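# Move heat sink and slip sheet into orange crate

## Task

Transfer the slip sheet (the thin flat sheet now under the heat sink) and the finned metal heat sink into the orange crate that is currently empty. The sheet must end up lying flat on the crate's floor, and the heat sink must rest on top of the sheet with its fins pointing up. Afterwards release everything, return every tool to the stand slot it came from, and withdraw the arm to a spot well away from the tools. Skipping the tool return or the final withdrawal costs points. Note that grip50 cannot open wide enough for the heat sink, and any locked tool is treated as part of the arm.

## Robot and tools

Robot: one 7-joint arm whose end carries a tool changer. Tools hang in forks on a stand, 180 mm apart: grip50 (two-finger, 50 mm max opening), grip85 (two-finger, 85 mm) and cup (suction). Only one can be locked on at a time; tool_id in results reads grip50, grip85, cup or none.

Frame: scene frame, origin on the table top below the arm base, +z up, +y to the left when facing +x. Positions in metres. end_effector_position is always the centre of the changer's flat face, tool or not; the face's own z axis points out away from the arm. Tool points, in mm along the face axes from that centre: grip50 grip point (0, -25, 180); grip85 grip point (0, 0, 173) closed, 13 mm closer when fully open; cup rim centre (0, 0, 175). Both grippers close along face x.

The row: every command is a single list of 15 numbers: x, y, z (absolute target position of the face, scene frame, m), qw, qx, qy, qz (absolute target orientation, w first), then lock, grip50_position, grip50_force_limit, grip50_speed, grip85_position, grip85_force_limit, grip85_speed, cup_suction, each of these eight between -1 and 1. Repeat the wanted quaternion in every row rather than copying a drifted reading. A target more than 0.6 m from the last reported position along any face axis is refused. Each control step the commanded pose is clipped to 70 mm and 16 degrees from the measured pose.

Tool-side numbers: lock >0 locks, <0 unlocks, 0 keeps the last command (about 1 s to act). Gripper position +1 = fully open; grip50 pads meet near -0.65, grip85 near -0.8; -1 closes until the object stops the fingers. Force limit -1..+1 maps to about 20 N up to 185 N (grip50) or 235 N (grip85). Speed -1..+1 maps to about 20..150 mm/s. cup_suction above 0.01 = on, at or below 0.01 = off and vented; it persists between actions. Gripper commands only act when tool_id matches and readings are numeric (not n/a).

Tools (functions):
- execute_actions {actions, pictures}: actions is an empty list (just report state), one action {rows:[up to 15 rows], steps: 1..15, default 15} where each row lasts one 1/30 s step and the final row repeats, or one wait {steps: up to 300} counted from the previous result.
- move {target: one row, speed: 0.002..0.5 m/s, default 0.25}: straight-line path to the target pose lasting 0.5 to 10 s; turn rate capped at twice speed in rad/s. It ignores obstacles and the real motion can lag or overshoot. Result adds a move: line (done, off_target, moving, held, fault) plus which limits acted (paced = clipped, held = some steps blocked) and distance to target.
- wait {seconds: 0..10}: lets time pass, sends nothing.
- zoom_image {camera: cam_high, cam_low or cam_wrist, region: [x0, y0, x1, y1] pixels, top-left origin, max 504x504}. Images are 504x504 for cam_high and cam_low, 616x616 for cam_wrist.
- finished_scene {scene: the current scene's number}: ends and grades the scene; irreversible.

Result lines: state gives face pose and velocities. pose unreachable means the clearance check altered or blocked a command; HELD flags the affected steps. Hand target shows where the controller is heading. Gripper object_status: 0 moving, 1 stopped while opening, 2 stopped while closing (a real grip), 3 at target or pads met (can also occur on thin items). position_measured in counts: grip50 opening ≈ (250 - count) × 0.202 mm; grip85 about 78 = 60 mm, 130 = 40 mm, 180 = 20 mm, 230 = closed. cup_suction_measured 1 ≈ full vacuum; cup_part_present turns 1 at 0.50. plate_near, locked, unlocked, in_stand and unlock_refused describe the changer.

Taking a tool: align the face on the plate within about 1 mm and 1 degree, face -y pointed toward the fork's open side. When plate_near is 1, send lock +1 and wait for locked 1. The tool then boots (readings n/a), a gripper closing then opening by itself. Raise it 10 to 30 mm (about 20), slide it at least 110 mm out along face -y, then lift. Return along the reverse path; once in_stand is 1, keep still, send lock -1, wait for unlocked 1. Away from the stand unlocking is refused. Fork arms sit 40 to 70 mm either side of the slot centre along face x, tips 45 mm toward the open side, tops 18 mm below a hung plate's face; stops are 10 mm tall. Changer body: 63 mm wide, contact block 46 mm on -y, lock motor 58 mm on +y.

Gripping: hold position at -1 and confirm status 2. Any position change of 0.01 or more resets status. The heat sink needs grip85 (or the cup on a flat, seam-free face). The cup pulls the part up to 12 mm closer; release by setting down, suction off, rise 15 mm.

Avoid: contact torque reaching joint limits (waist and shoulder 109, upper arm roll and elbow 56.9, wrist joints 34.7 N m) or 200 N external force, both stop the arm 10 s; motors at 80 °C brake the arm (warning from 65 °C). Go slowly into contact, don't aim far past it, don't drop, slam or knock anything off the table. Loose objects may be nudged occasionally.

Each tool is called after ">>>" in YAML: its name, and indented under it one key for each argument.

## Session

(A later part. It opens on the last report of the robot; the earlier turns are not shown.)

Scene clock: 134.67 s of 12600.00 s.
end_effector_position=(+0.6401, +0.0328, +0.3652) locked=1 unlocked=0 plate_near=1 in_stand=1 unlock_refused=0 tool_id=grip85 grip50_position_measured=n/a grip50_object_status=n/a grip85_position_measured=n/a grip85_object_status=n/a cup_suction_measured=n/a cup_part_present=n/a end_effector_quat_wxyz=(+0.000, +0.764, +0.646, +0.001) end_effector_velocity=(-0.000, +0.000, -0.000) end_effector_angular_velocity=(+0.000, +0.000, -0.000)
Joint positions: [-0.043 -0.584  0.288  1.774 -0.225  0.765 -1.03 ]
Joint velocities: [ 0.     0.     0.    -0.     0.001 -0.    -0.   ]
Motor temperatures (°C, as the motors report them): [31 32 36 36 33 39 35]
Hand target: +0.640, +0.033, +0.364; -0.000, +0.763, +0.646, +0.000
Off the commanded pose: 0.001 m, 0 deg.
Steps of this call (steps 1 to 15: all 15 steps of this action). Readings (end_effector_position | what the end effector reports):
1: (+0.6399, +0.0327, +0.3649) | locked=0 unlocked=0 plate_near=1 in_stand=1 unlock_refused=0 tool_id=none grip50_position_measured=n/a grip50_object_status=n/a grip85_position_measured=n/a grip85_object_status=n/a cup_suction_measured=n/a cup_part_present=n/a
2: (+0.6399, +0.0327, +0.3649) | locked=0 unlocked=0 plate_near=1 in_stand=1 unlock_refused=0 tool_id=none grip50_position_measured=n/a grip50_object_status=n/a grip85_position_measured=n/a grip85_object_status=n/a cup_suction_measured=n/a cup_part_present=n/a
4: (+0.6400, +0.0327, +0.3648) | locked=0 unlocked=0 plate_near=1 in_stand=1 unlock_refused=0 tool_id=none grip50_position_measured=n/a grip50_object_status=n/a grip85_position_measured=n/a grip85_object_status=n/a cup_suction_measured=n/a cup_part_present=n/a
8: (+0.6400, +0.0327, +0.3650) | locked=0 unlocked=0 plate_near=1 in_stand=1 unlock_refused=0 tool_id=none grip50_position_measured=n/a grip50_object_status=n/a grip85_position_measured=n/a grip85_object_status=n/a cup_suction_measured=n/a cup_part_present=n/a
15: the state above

>>> move:
  target: [0.640,0.0327,0.385,0,0.7632,0.6461,0,0,0,0,0,1,0,1,0]
  speed: 0.06

>>> move:
  target: [0.515,0.0536,0.385,0,0.7632,0.6461,0,0,0,0,0,1,0,1,0]
  speed: 0.12

>>> move:
  target: [0.4015,-0.0215,0.27,0,0.9954,0.0958,0,0,0,0,0,1,0,1,0]
  speed: 0.25

Scene clock: 136.13 s of 12600.00 s.
end_effector_position=(+0.6400, +0.0327, +0.3852) locked=1 unlocked=0 plate_near=1 in_stand=0 unlock_refused=0 tool_id=grip85 grip50_position_measured=n/a grip50_object_status=n/a grip85_position_measured=n/a grip85_object_status=n/a cup_suction_measured=n/a cup_part_present=n/a end_effector_quat_wxyz=(+0.000, +0.763, +0.646, +0.000) end_effector_velocity=(+0.000, -0.000, -0.000) end_effector_angular_velocity=(-0.000, +0.000, +0.001)
Joint positions: [-0.049 -0.554  0.298  1.759 -0.214  0.719 -1.039]
Joint velocities: [-0.    -0.    -0.    -0.    -0.    -0.    -0.001]
Motor temperatures (°C, as the motors report them): [31 32 36 36 33 39 35]
Hand target: +0.640, +0.033, +0.385; +0.000, +0.763, +0.646, -0.000
Off the commanded pose: 0.000 m, 0 deg.
move: done

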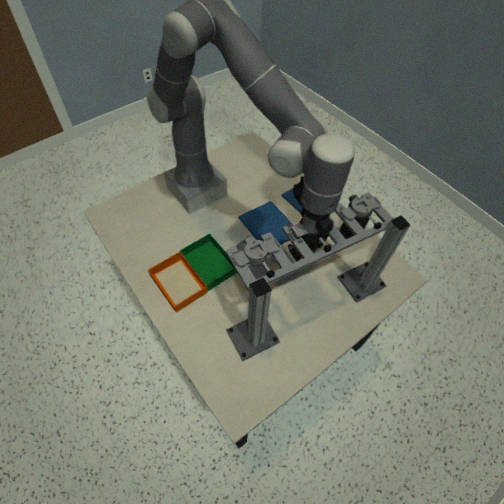

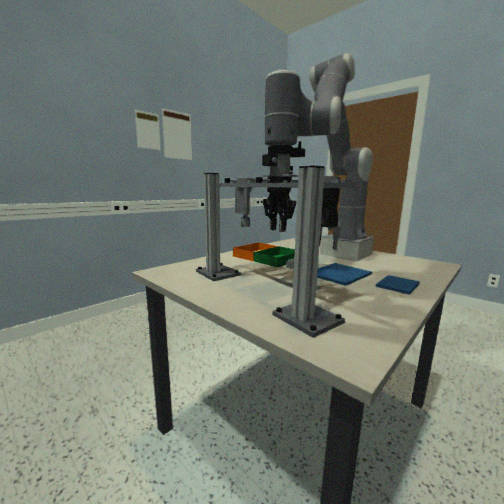

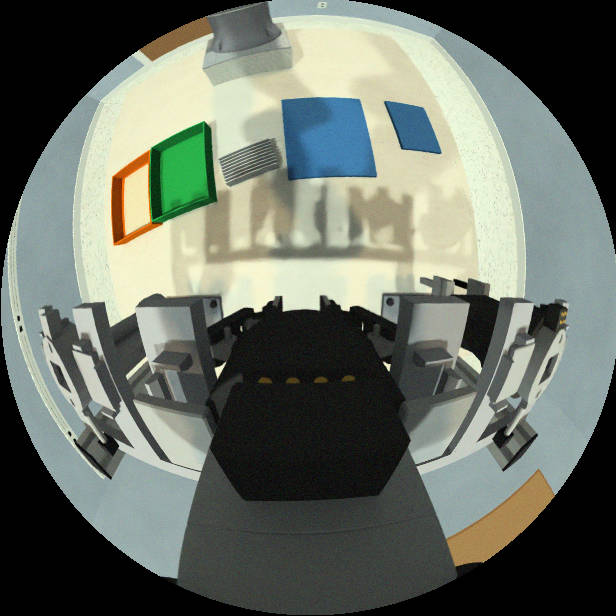

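Scene clock: 137.50 s of 12600.00 s.
end_effector_position=(+0.5149, +0.0535, +0.3845) locked=1 unlocked=0 plate_near=1 in_stand=0 unlock_refused=0 tool_id=grip85 grip50_position_measured=n/a grip50_object_status=n/a grip85_position_measured=n/a grip85_object_status=n/a cup_suction_measured=n/a cup_part_present=n/a end_effector_quat_wxyz=(+0.000, +0.763, +0.646, -0.000) end_effector_velocity=(+0.000, -0.000, -0.000) end_effector_angular_velocity=(-0.000, +0.000, -0.001)
Joint positions: [-0.051 -0.323  0.359  2.133 -0.182  0.866 -0.957]
Joint velocities: [-0.001 -0.    -0.    -0.     0.    -0.     0.001]
Motor temperatures (°C, as the motors report them): [31 32 36 36 33 39 35]
Hand target: +0.515, +0.053, +0.384; +0.000, +0.763, +0.646, -0.000
Off the commanded pose: 0.001 m, 0 deg.
move: done

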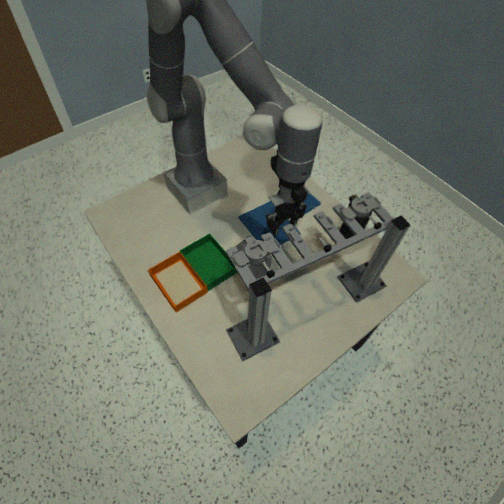

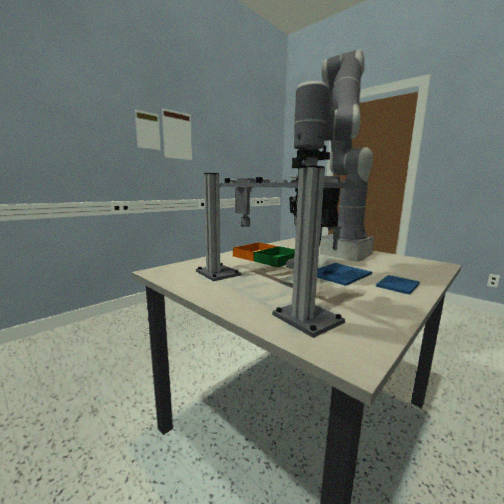

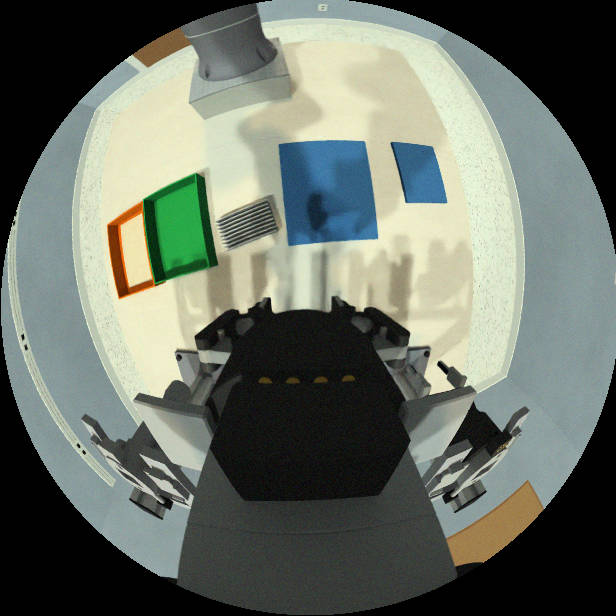

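Scene clock: 140.23 s of 12600.00 s.
end_effector_position=(+0.4022, -0.0220, +0.2691) locked=1 unlocked=0 plate_near=1 in_stand=0 unlock_refused=0 tool_id=grip85 grip50_position_measured=n/a grip50_object_status=n/a grip85_position_measured=3 grip85_object_status=3 cup_suction_measured=n/a cup_part_present=n/a end_effector_quat_wxyz=(+0.000, +0.995, +0.096, +0.000) end_effector_velocity=(+0.000, +0.000, +0.000) end_effector_angular_velocity=(+0.000, -0.001, +0.000)
Joint positions: [ 0.132 -0.415  0.046  2.542 -0.135  1.393  0.134]
Joint velocities: [ 0.  0.  0. -0. -0.  0.  0.]
Motor temperatures (°C, as the motors report them): [31 32 36 36 33 39 35]
Hand target: +0.402, -0.022, +0.269; +0.000, +0.995, +0.096, +0.000
Off the commanded pose: 0.001 m, 0 deg.
move: done

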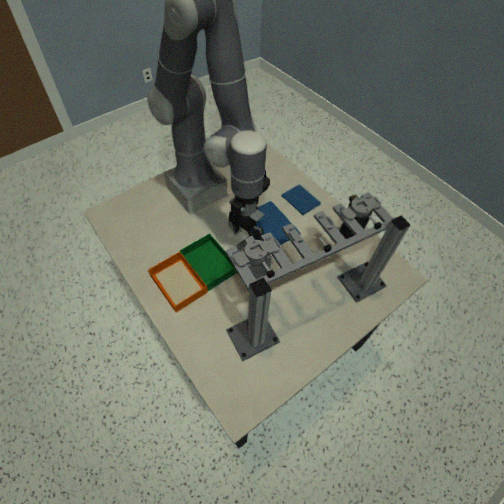

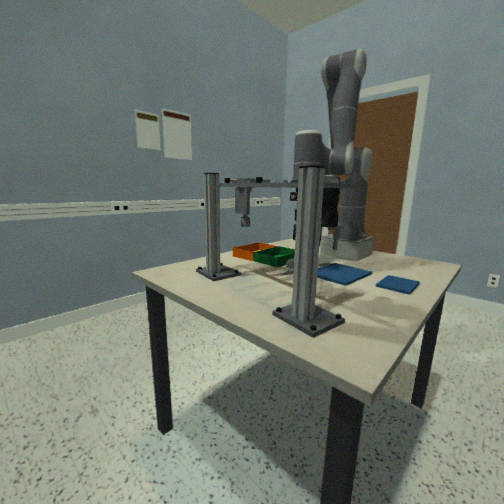

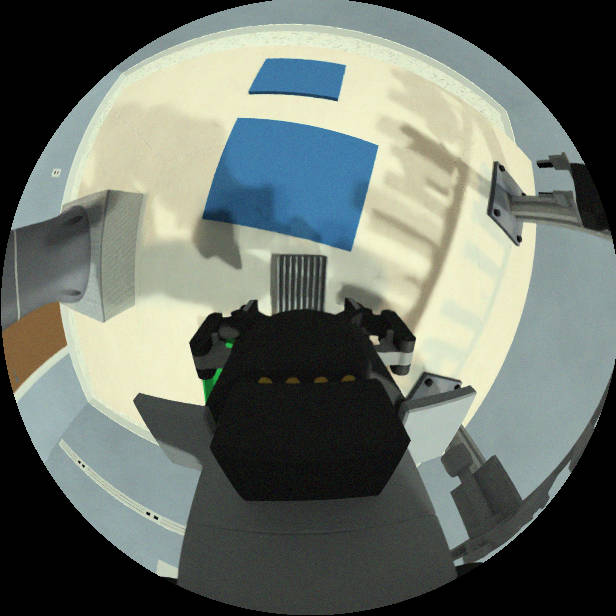

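Centred.

>>> move:
  target: [0.4015,-0.0215,0.190,0,0.9954,0.0958,0,0,0,0,0,1,0,1,0]
  speed: 0.1

>>> move:
  target: [0.4015,-0.0215,0.190,0,0.9954,0.0958,0,0,0,0,0,-1,0,-0.3,0]

Scene clock: 142.07 s of 12600.00 s.
end_effector_position=(+0.4017, -0.0213, +0.1897) locked=1 unlocked=0 plate_near=1 in_stand=0 unlock_refused=0 tool_id=grip85 grip50_position_measured=n/a grip50_object_status=n/a grip85_position_measured=3 grip85_object_status=3 cup_suction_measured=n/a cup_part_present=n/a end_effector_quat_wxyz=(-0.000, +0.995, +0.096, -0.000) end_effector_velocity=(+0.000, -0.000, +0.000) end_effector_angular_velocity=(+0.000, -0.001, -0.000)
Joint positions: [ 0.196 -0.709 -0.025  2.509 -0.143  1.656  0.146]
Joint velocities: [-0.     0.001 -0.     0.     0.    -0.    -0.   ]
Motor temperatures (°C, as the motors report them): [31 32 36 36 33 39 35]
Hand target: +0.402, -0.021, +0.190; -0.000, +0.995, +0.096, -0.000
Off the commanded pose: 0.000 m, 0 deg.
move: done

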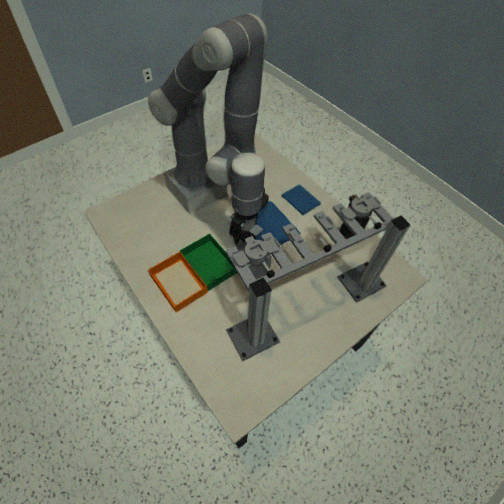

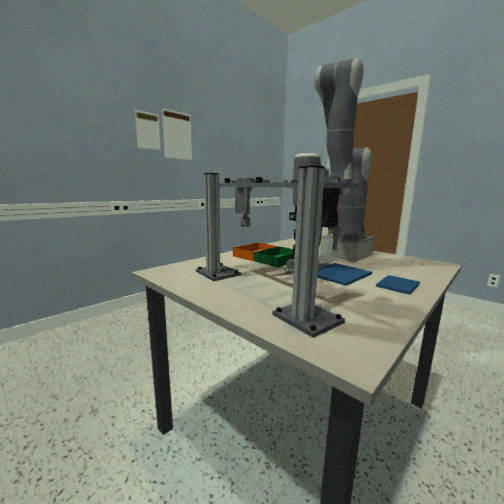

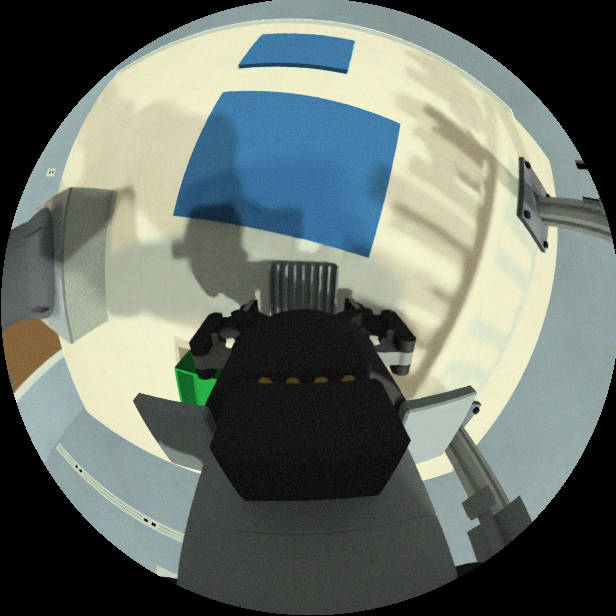

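Scene clock: 142.83 s of 12600.00 s.
end_effector_position=(+0.4018, -0.0214, +0.1904) locked=1 unlocked=0 plate_near=1 in_stand=0 unlock_refused=0 tool_id=grip85 grip50_position_measured=n/a grip50_object_status=n/a grip85_position_measured=80 grip85_object_status=2 cup_suction_measured=n/a cup_part_present=n/a end_effector_quat_wxyz=(-0.000, +0.995, +0.096, +0.001) end_effector_velocity=(-0.000, -0.000, -0.000) end_effector_angular_velocity=(-0.000, +0.001, -0.000)
Joint positions: [ 0.196 -0.708 -0.026  2.51  -0.143  1.657  0.146]
Joint velocities: [-0.    -0.    -0.     0.    -0.    -0.001  0.   ]
Motor temperatures (°C, as the motors report them): [31 32 36 36 33 39 35]
Hand target: +0.401, -0.022, +0.190; -0.000, +0.995, +0.096, +0.000
Off the commanded pose: 0.001 m, 0 deg.
move: done

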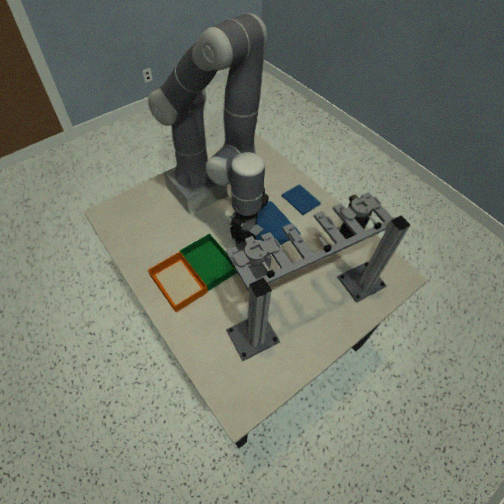

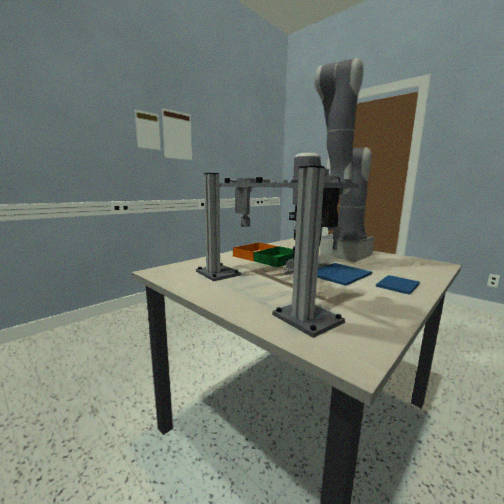

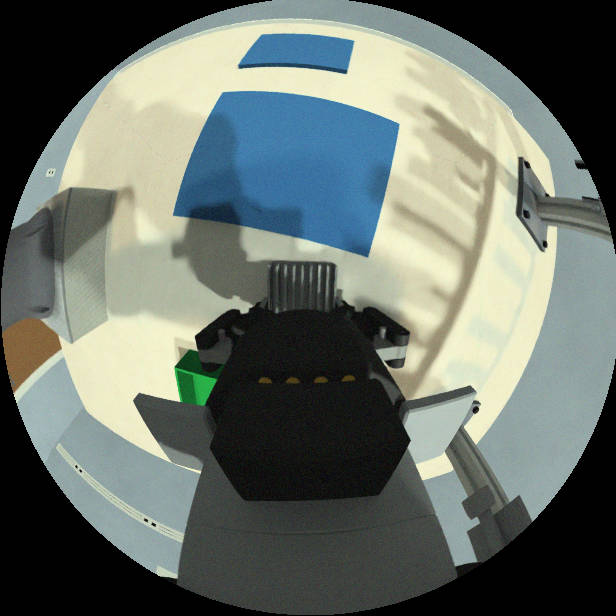

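>>> move:
  target: [0.4015,-0.0215,0.26,0,0.9954,0.0958,0,0,0,0,0,-1,0,-0.3,0]
  speed: 0.1

>>> move:
  target: [0.368,-0.3125,0.26,0,1,0,0,0,0,0,0,-1,0,-0.3,0]
  speed: 0.2

>>> move:
  target: [0.368,-0.3125,0.205,0,1,0,0,0,0,0,0,-1,0,-0.3,0]
  speed: 0.06

Scene clock: 144.87 s of 12600.00 s.
end_effector_position=(+0.4013, -0.0217, +0.2602) locked=1 unlocked=0 plate_near=1 in_stand=0 unlock_refused=0 tool_id=grip85 grip50_position_measured=n/a grip50_object_status=n/a grip85_position_measured=80 grip85_object_status=2 cup_suction_measured=n/a cup_part_present=n/a end_effector_quat_wxyz=(+0.000, +0.995, +0.096, -0.000) end_effector_velocity=(-0.000, -0.000, -0.001) end_effector_angular_velocity=(-0.000, +0.001, -0.000)
Joint positions: [ 0.14  -0.446  0.035  2.546 -0.143  1.428  0.141]
Joint velocities: [-0.    -0.001 -0.     0.    -0.     0.    -0.   ]
Motor temperatures (°C, as the motors report them): [31 32 36 36 33 39 35]
Hand target: +0.401, -0.022, +0.260; +0.000, +0.995, +0.096, +0.000
Off the commanded pose: 0.000 m, 0 deg.
move: done

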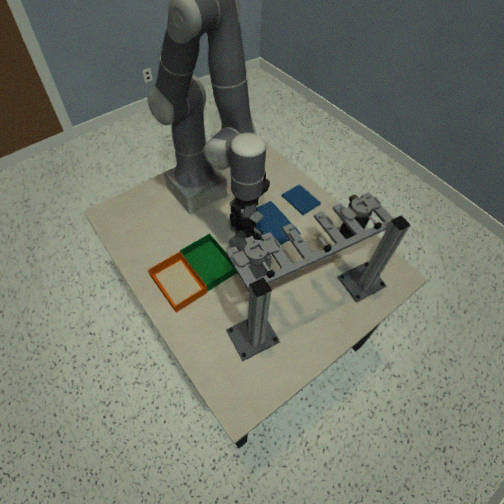

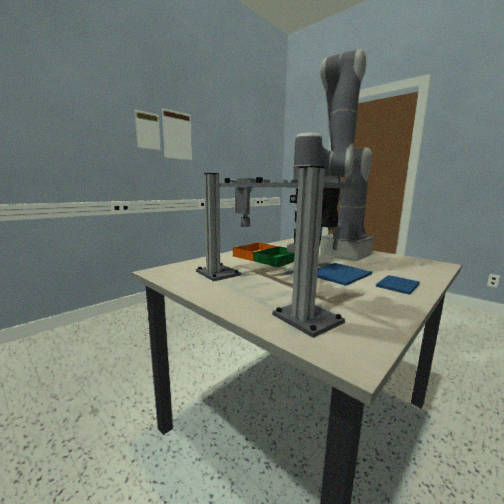

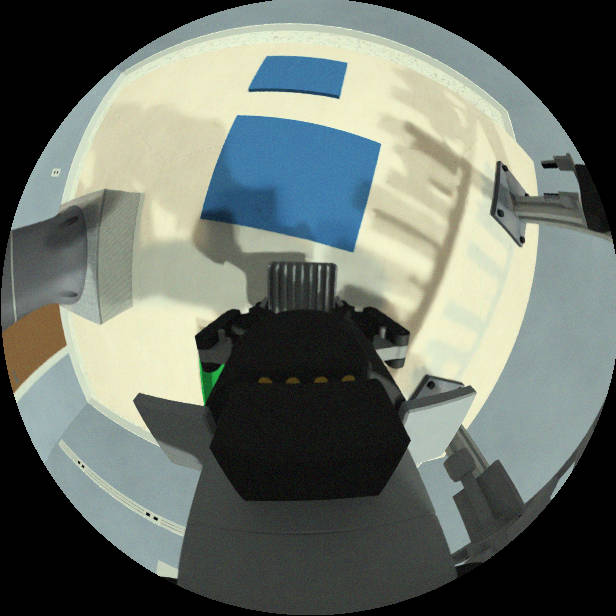

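Scene clock: 146.73 s of 12600.00 s.
end_effector_position=(+0.3687, -0.3139, +0.2602) locked=1 unlocked=0 plate_near=1 in_stand=0 unlock_refused=0 tool_id=grip85 grip50_position_measured=n/a grip50_object_status=n/a grip85_position_measured=80 grip85_object_status=2 cup_suction_measured=n/a cup_part_present=n/a end_effector_quat_wxyz=(+0.003, +1.000, +0.000, +0.000) end_effector_velocity=(+0.000, +0.000, -0.000) end_effector_angular_velocity=(+0.000, +0.000, +0.001)
Joint positions: [-0.541 -0.531  0.039  2.299 -0.077  1.27  -0.415]
Joint velocities: [ 0.001 -0.    -0.     0.     0.     0.     0.   ]
Motor temperatures (°C, as the motors report them): [31 32 36 36 33 39 35]
Hand target: +0.369, -0.314, +0.260; +0.003, +1.000, -0.000, +0.000
Off the commanded pose: 0.002 m, 0 deg.
move: done

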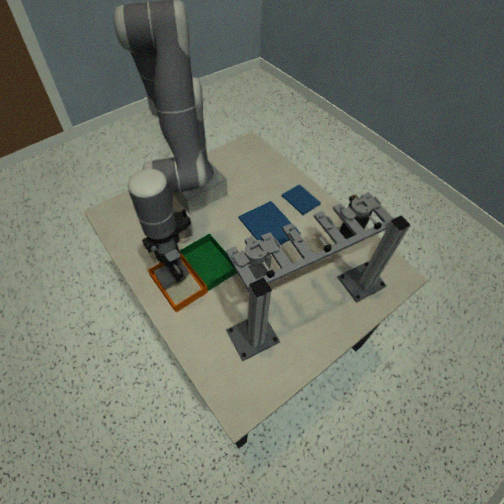

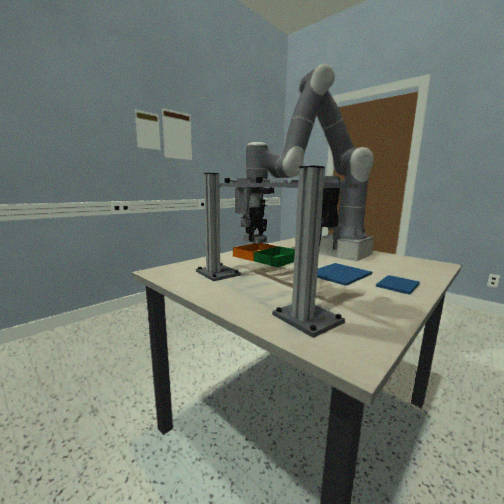

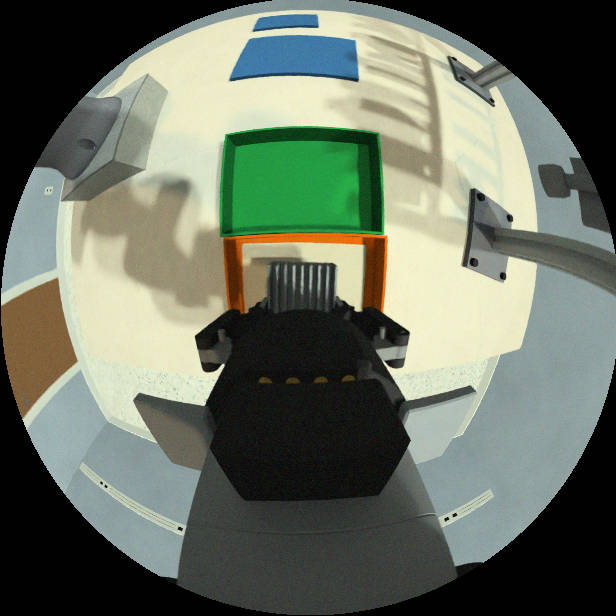

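Scene clock: 147.93 s of 12600.00 s.
end_effector_position=(+0.3680, -0.3124, +0.2047) locked=1 unlocked=0 plate_near=1 in_stand=0 unlock_refused=0 tool_id=grip85 grip50_position_measured=n/a grip50_object_status=n/a grip85_position_measured=80 grip85_object_status=2 cup_suction_measured=n/a cup_part_present=n/a end_effector_quat_wxyz=(-0.000, +1.000, +0.000, -0.000) end_effector_velocity=(-0.000, -0.000, +0.000) end_effector_angular_velocity=(+0.000, -0.000, -0.001)
Joint positions: [-0.527 -0.691  0.023  2.278 -0.078  1.407 -0.413]
Joint velocities: [-0.  0.  0.  0.  0. -0.  0.]
Motor temperatures (°C, as the motors report them): [31 32 36 36 33 39 35]
Hand target: +0.368, -0.313, +0.205; -0.000, +1.000, -0.000, +0.000
Off the commanded pose: 0.000 m, 0 deg.
move: done

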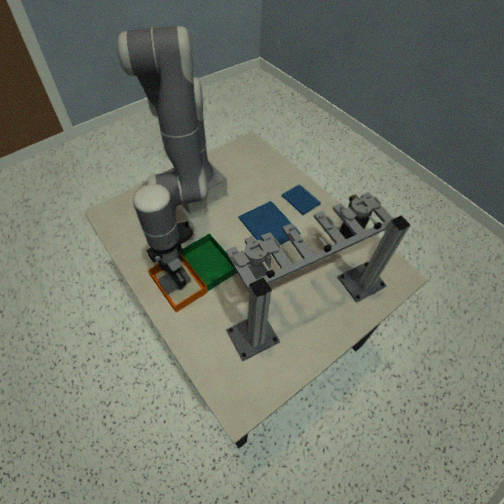

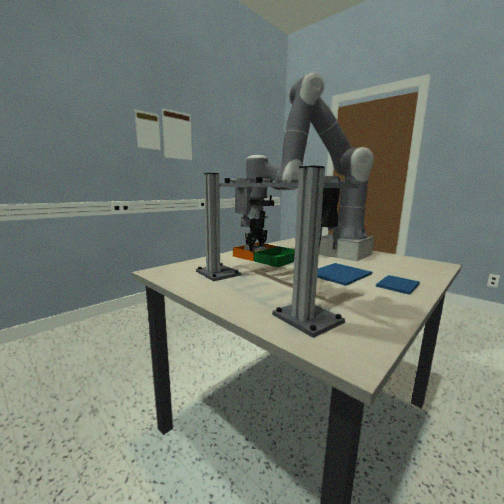

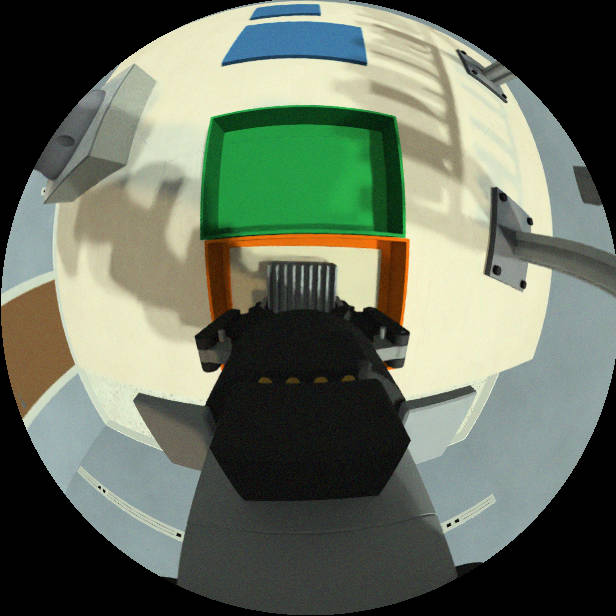

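>>> move:
  target: [0.368,-0.3125,0.196,0,1,0,0,0,0,0,0,-1,0,-0.3,0]
  speed: 0.01

Scene clock: 149.53 s of 12600.00 s.
end_effector_position=(+0.3682, -0.3125, +0.1962) locked=1 unlocked=0 plate_near=1 in_stand=0 unlock_refused=0 tool_id=grip85 grip50_position_measured=n/a grip50_object_status=n/a grip85_position_measured=80 grip85_object_status=2 cup_suction_measured=n/a cup_part_present=n/a end_effector_quat_wxyz=(+0.000, +1.000, +0.000, +0.000) end_effector_velocity=(+0.000, -0.000, +0.000) end_effector_angular_velocity=(-0.000, +0.000, -0.001)
Joint positions: [-0.524 -0.717  0.02   2.273 -0.078  1.428 -0.413]
Joint velocities: [-0.     0.    -0.    -0.    -0.    -0.001  0.001]
Motor temperatures (°C, as the motors report them): [31 32 36 36 33 39 35]
Hand target: +0.368, -0.313, +0.196; -0.000, +1.000, -0.000, +0.000
Off the commanded pose: 0.000 m, 0 deg.
move: done

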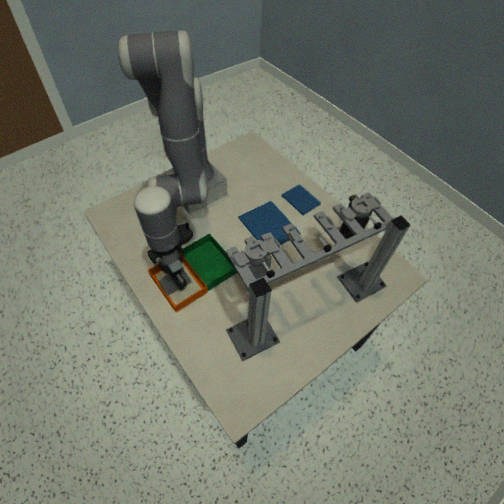

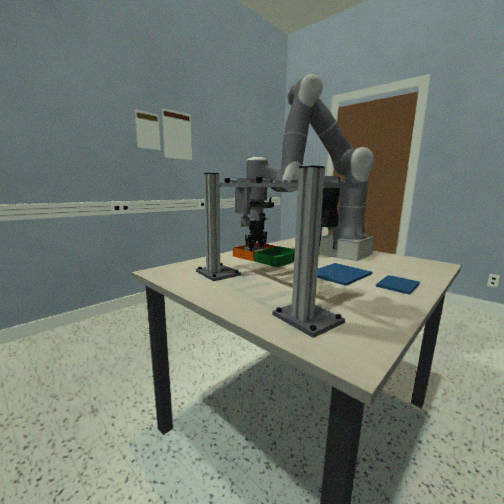

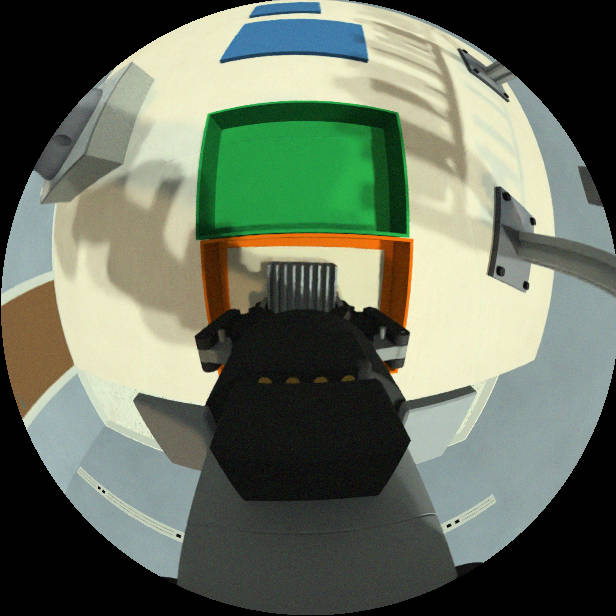

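>>> move:
  target: [0.368,-0.3125,0.1935,0,1,0,0,0,0,0,0,-1,0,-0.3,0]
  speed: 0.004

Scene clock: 150.73 s of 12600.00 s.
end_effector_position=(+0.3693, -0.3133, +0.1957) locked=1 unlocked=0 plate_near=1 in_stand=0 unlock_refused=0 tool_id=grip85 grip50_position_measured=n/a grip50_object_status=n/a grip85_position_measured=80 grip85_object_status=2 cup_suction_measured=n/a cup_part_present=n/a end_effector_quat_wxyz=(+0.001, +1.000, -0.000, +0.003) end_effector_velocity=(-0.000, -0.000, +0.000) end_effector_angular_velocity=(-0.000, -0.000, -0.001)
Joint positions: [-0.523 -0.72   0.018  2.271 -0.078  1.435 -0.413]
Joint velocities: [-0.  0. -0. -0.  0. -0.  0.]
Motor temperatures (°C, as the motors report them): [31 32 36 36 33 39 35]
Hand target: +0.368, -0.313, +0.194; -0.000, +1.000, -0.000, +0.000
Off the commanded pose: 0.003 m, 0 deg.
move: done

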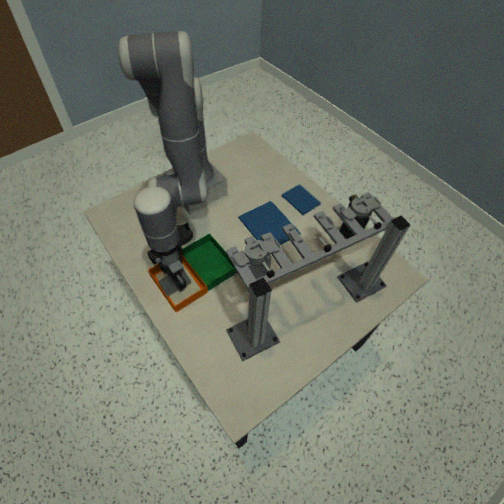

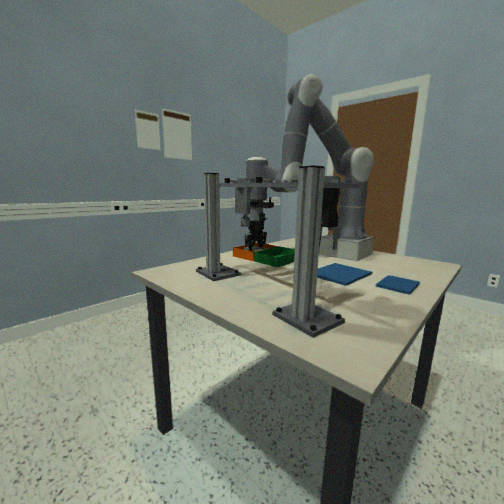

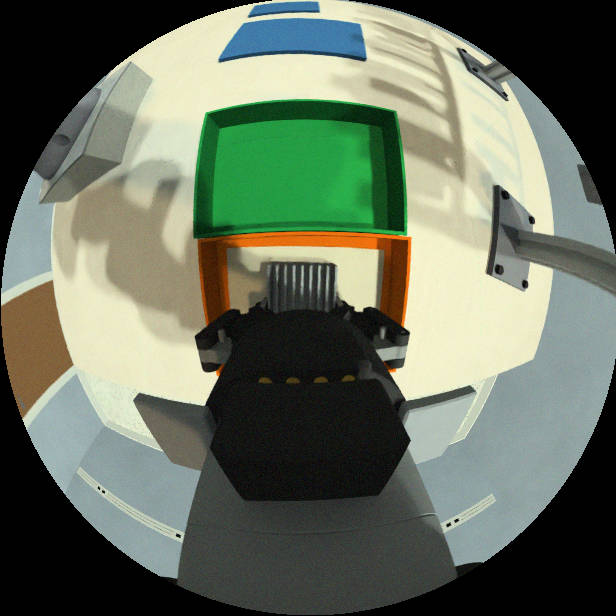

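Contact. Release.

>>> move:
  target: [0.3685,-0.313,0.196,0,1,0,0,0,0,0,0,0.6,0,0.3,0]

>>> move:
  target: [0.3685,-0.313,0.28,0,1,0,0,0,0,0,0,0.6,0,0.3,0]
  speed: 0.12

>>> move:
  target: [0.515,0.0536,0.385,0,0.7632,0.6461,0,0,0,0,0,1,0,1,0]
  speed: 0.25

Scene clock: 151.93 s of 12600.00 s.
end_effector_position=(+0.3685, -0.3131, +0.1960) locked=1 unlocked=0 plate_near=1 in_stand=0 unlock_refused=0 tool_id=grip85 grip50_position_measured=n/a grip50_object_status=n/a grip85_position_measured=53 grip85_object_status=3 cup_suction_measured=n/a cup_part_present=n/a end_effector_quat_wxyz=(+0.000, +1.000, -0.000, +0.000) end_effector_velocity=(+0.000, +0.000, +0.000) end_effector_angular_velocity=(-0.000, -0.000, -0.000)
Joint positions: [-0.524 -0.718  0.019  2.271 -0.078  1.427 -0.413]
Joint velocities: [0. 0. 0. 0. 0. 0. 0.]
Motor temperatures (°C, as the motors report them): [31 32 36 36 33 39 35]
Hand target: +0.369, -0.313, +0.196; +0.000, +1.000, +0.000, -0.000
Off the commanded pose: 0.000 m, 0 deg.
move: done

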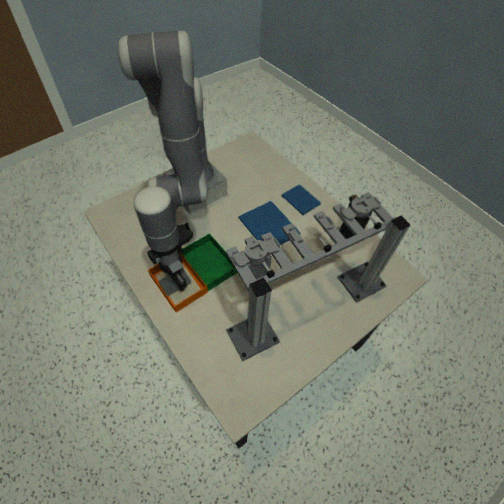

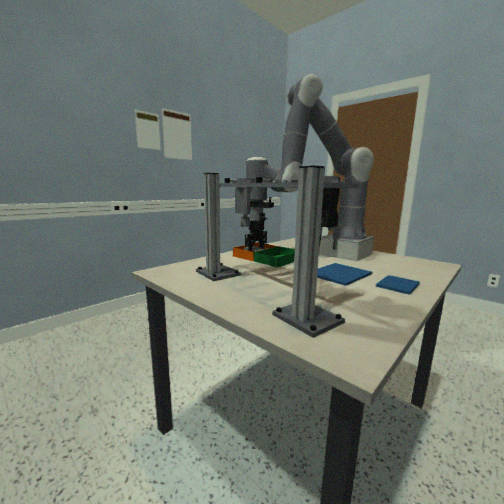

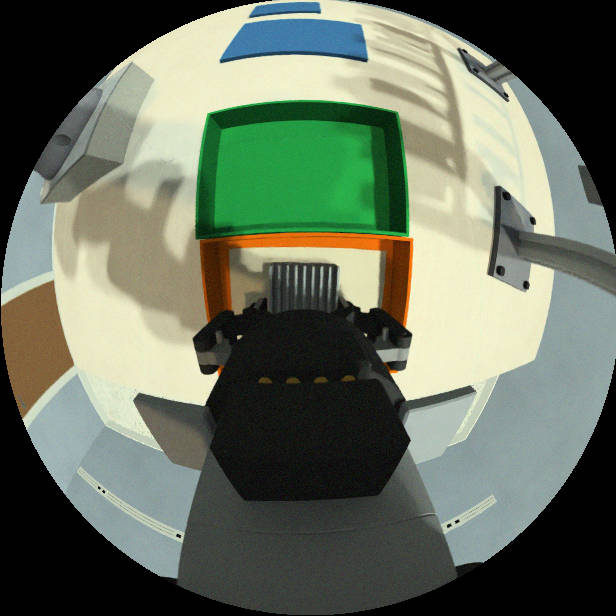

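Scene clock: 152.93 s of 12600.00 s.
end_effector_position=(+0.3683, -0.3130, +0.2803) locked=1 unlocked=0 plate_near=1 in_stand=0 unlock_refused=0 tool_id=grip85 grip50_position_measured=n/a grip50_object_status=n/a grip85_position_measured=53 grip85_object_status=3 cup_suction_measured=n/a cup_part_present=n/a end_effector_quat_wxyz=(+0.000, +1.000, +0.000, +0.000) end_effector_velocity=(-0.000, +0.000, -0.001) end_effector_angular_velocity=(+0.001, +0.001, +0.001)
Joint positions: [-0.554 -0.474  0.056  2.3   -0.069  1.211 -0.422]
Joint velocities: [ 0.    -0.001  0.    -0.    -0.    -0.001 -0.   ]
Motor temperatures (°C, as the motors report them): [31 32 36 36 33 39 35]
Hand target: +0.368, -0.313, +0.280; +0.000, +1.000, +0.000, -0.000
Off the commanded pose: 0.000 m, 0 deg.
move: done

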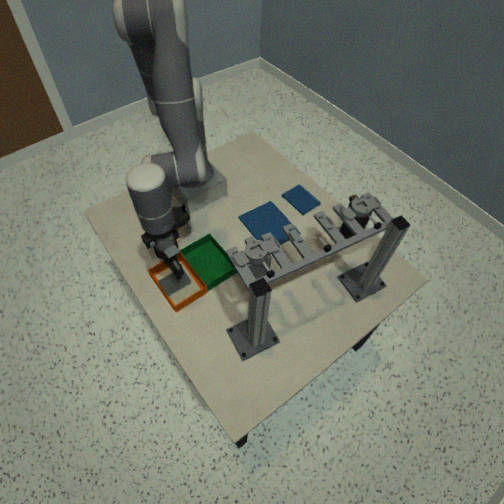

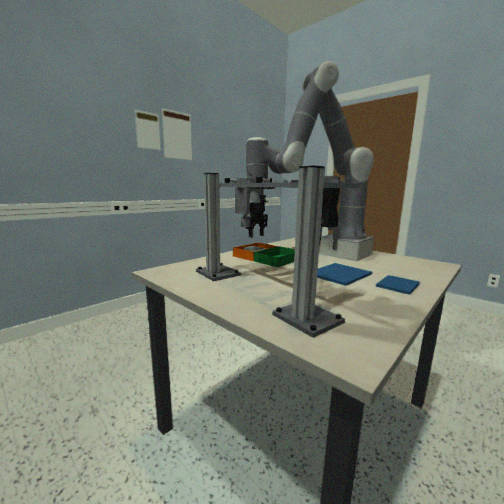

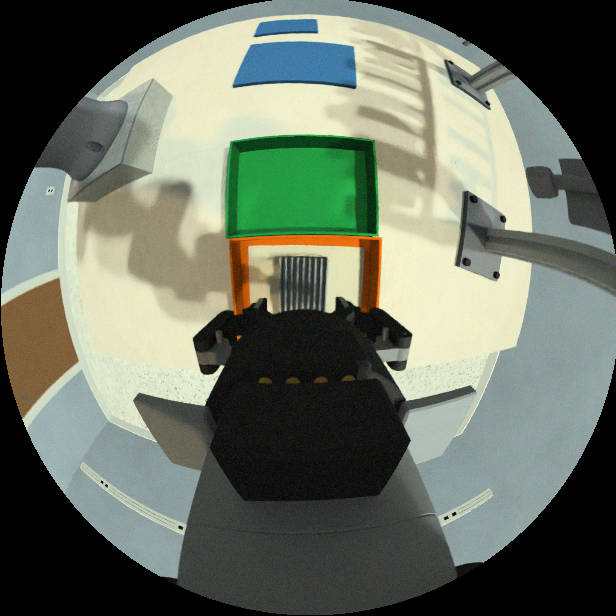

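Scene clock: 156.07 s of 12600.00 s.
end_effector_position=(+0.5134, +0.0554, +0.3856) locked=1 unlocked=0 plate_near=1 in_stand=0 unlock_refused=0 tool_id=grip85 grip50_position_measured=n/a grip50_object_status=n/a grip85_position_measured=3 grip85_object_status=3 cup_suction_measured=n/a cup_part_present=n/a end_effector_quat_wxyz=(-0.002, +0.763, +0.646, +0.002) end_effector_velocity=(+0.000, -0.000, +0.000) end_effector_angular_velocity=(+0.000, -0.001, -0.001)
Joint positions: [-0.194 -0.353  0.503  2.125 -0.257  0.859 -0.908]
Joint velocities: [-0.001  0.     0.     0.    -0.     0.001  0.   ]
Motor temperatures (°C, as the motors report them): [31 32 36 36 33 39 35]
Hand target: +0.513, +0.055, +0.385; -0.002, +0.763, +0.646, +0.002
Off the commanded pose: 0.002 m, 0 deg.
move: done

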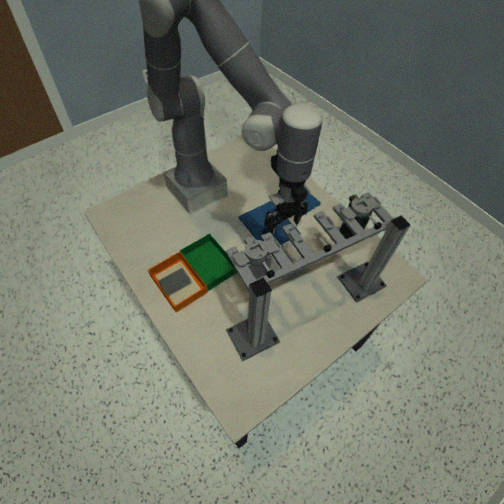

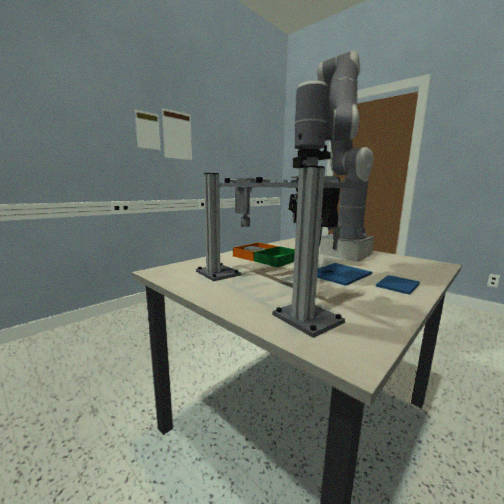

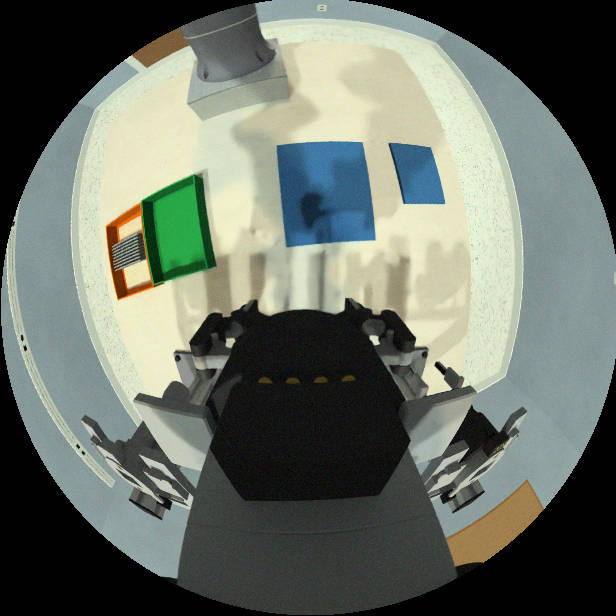

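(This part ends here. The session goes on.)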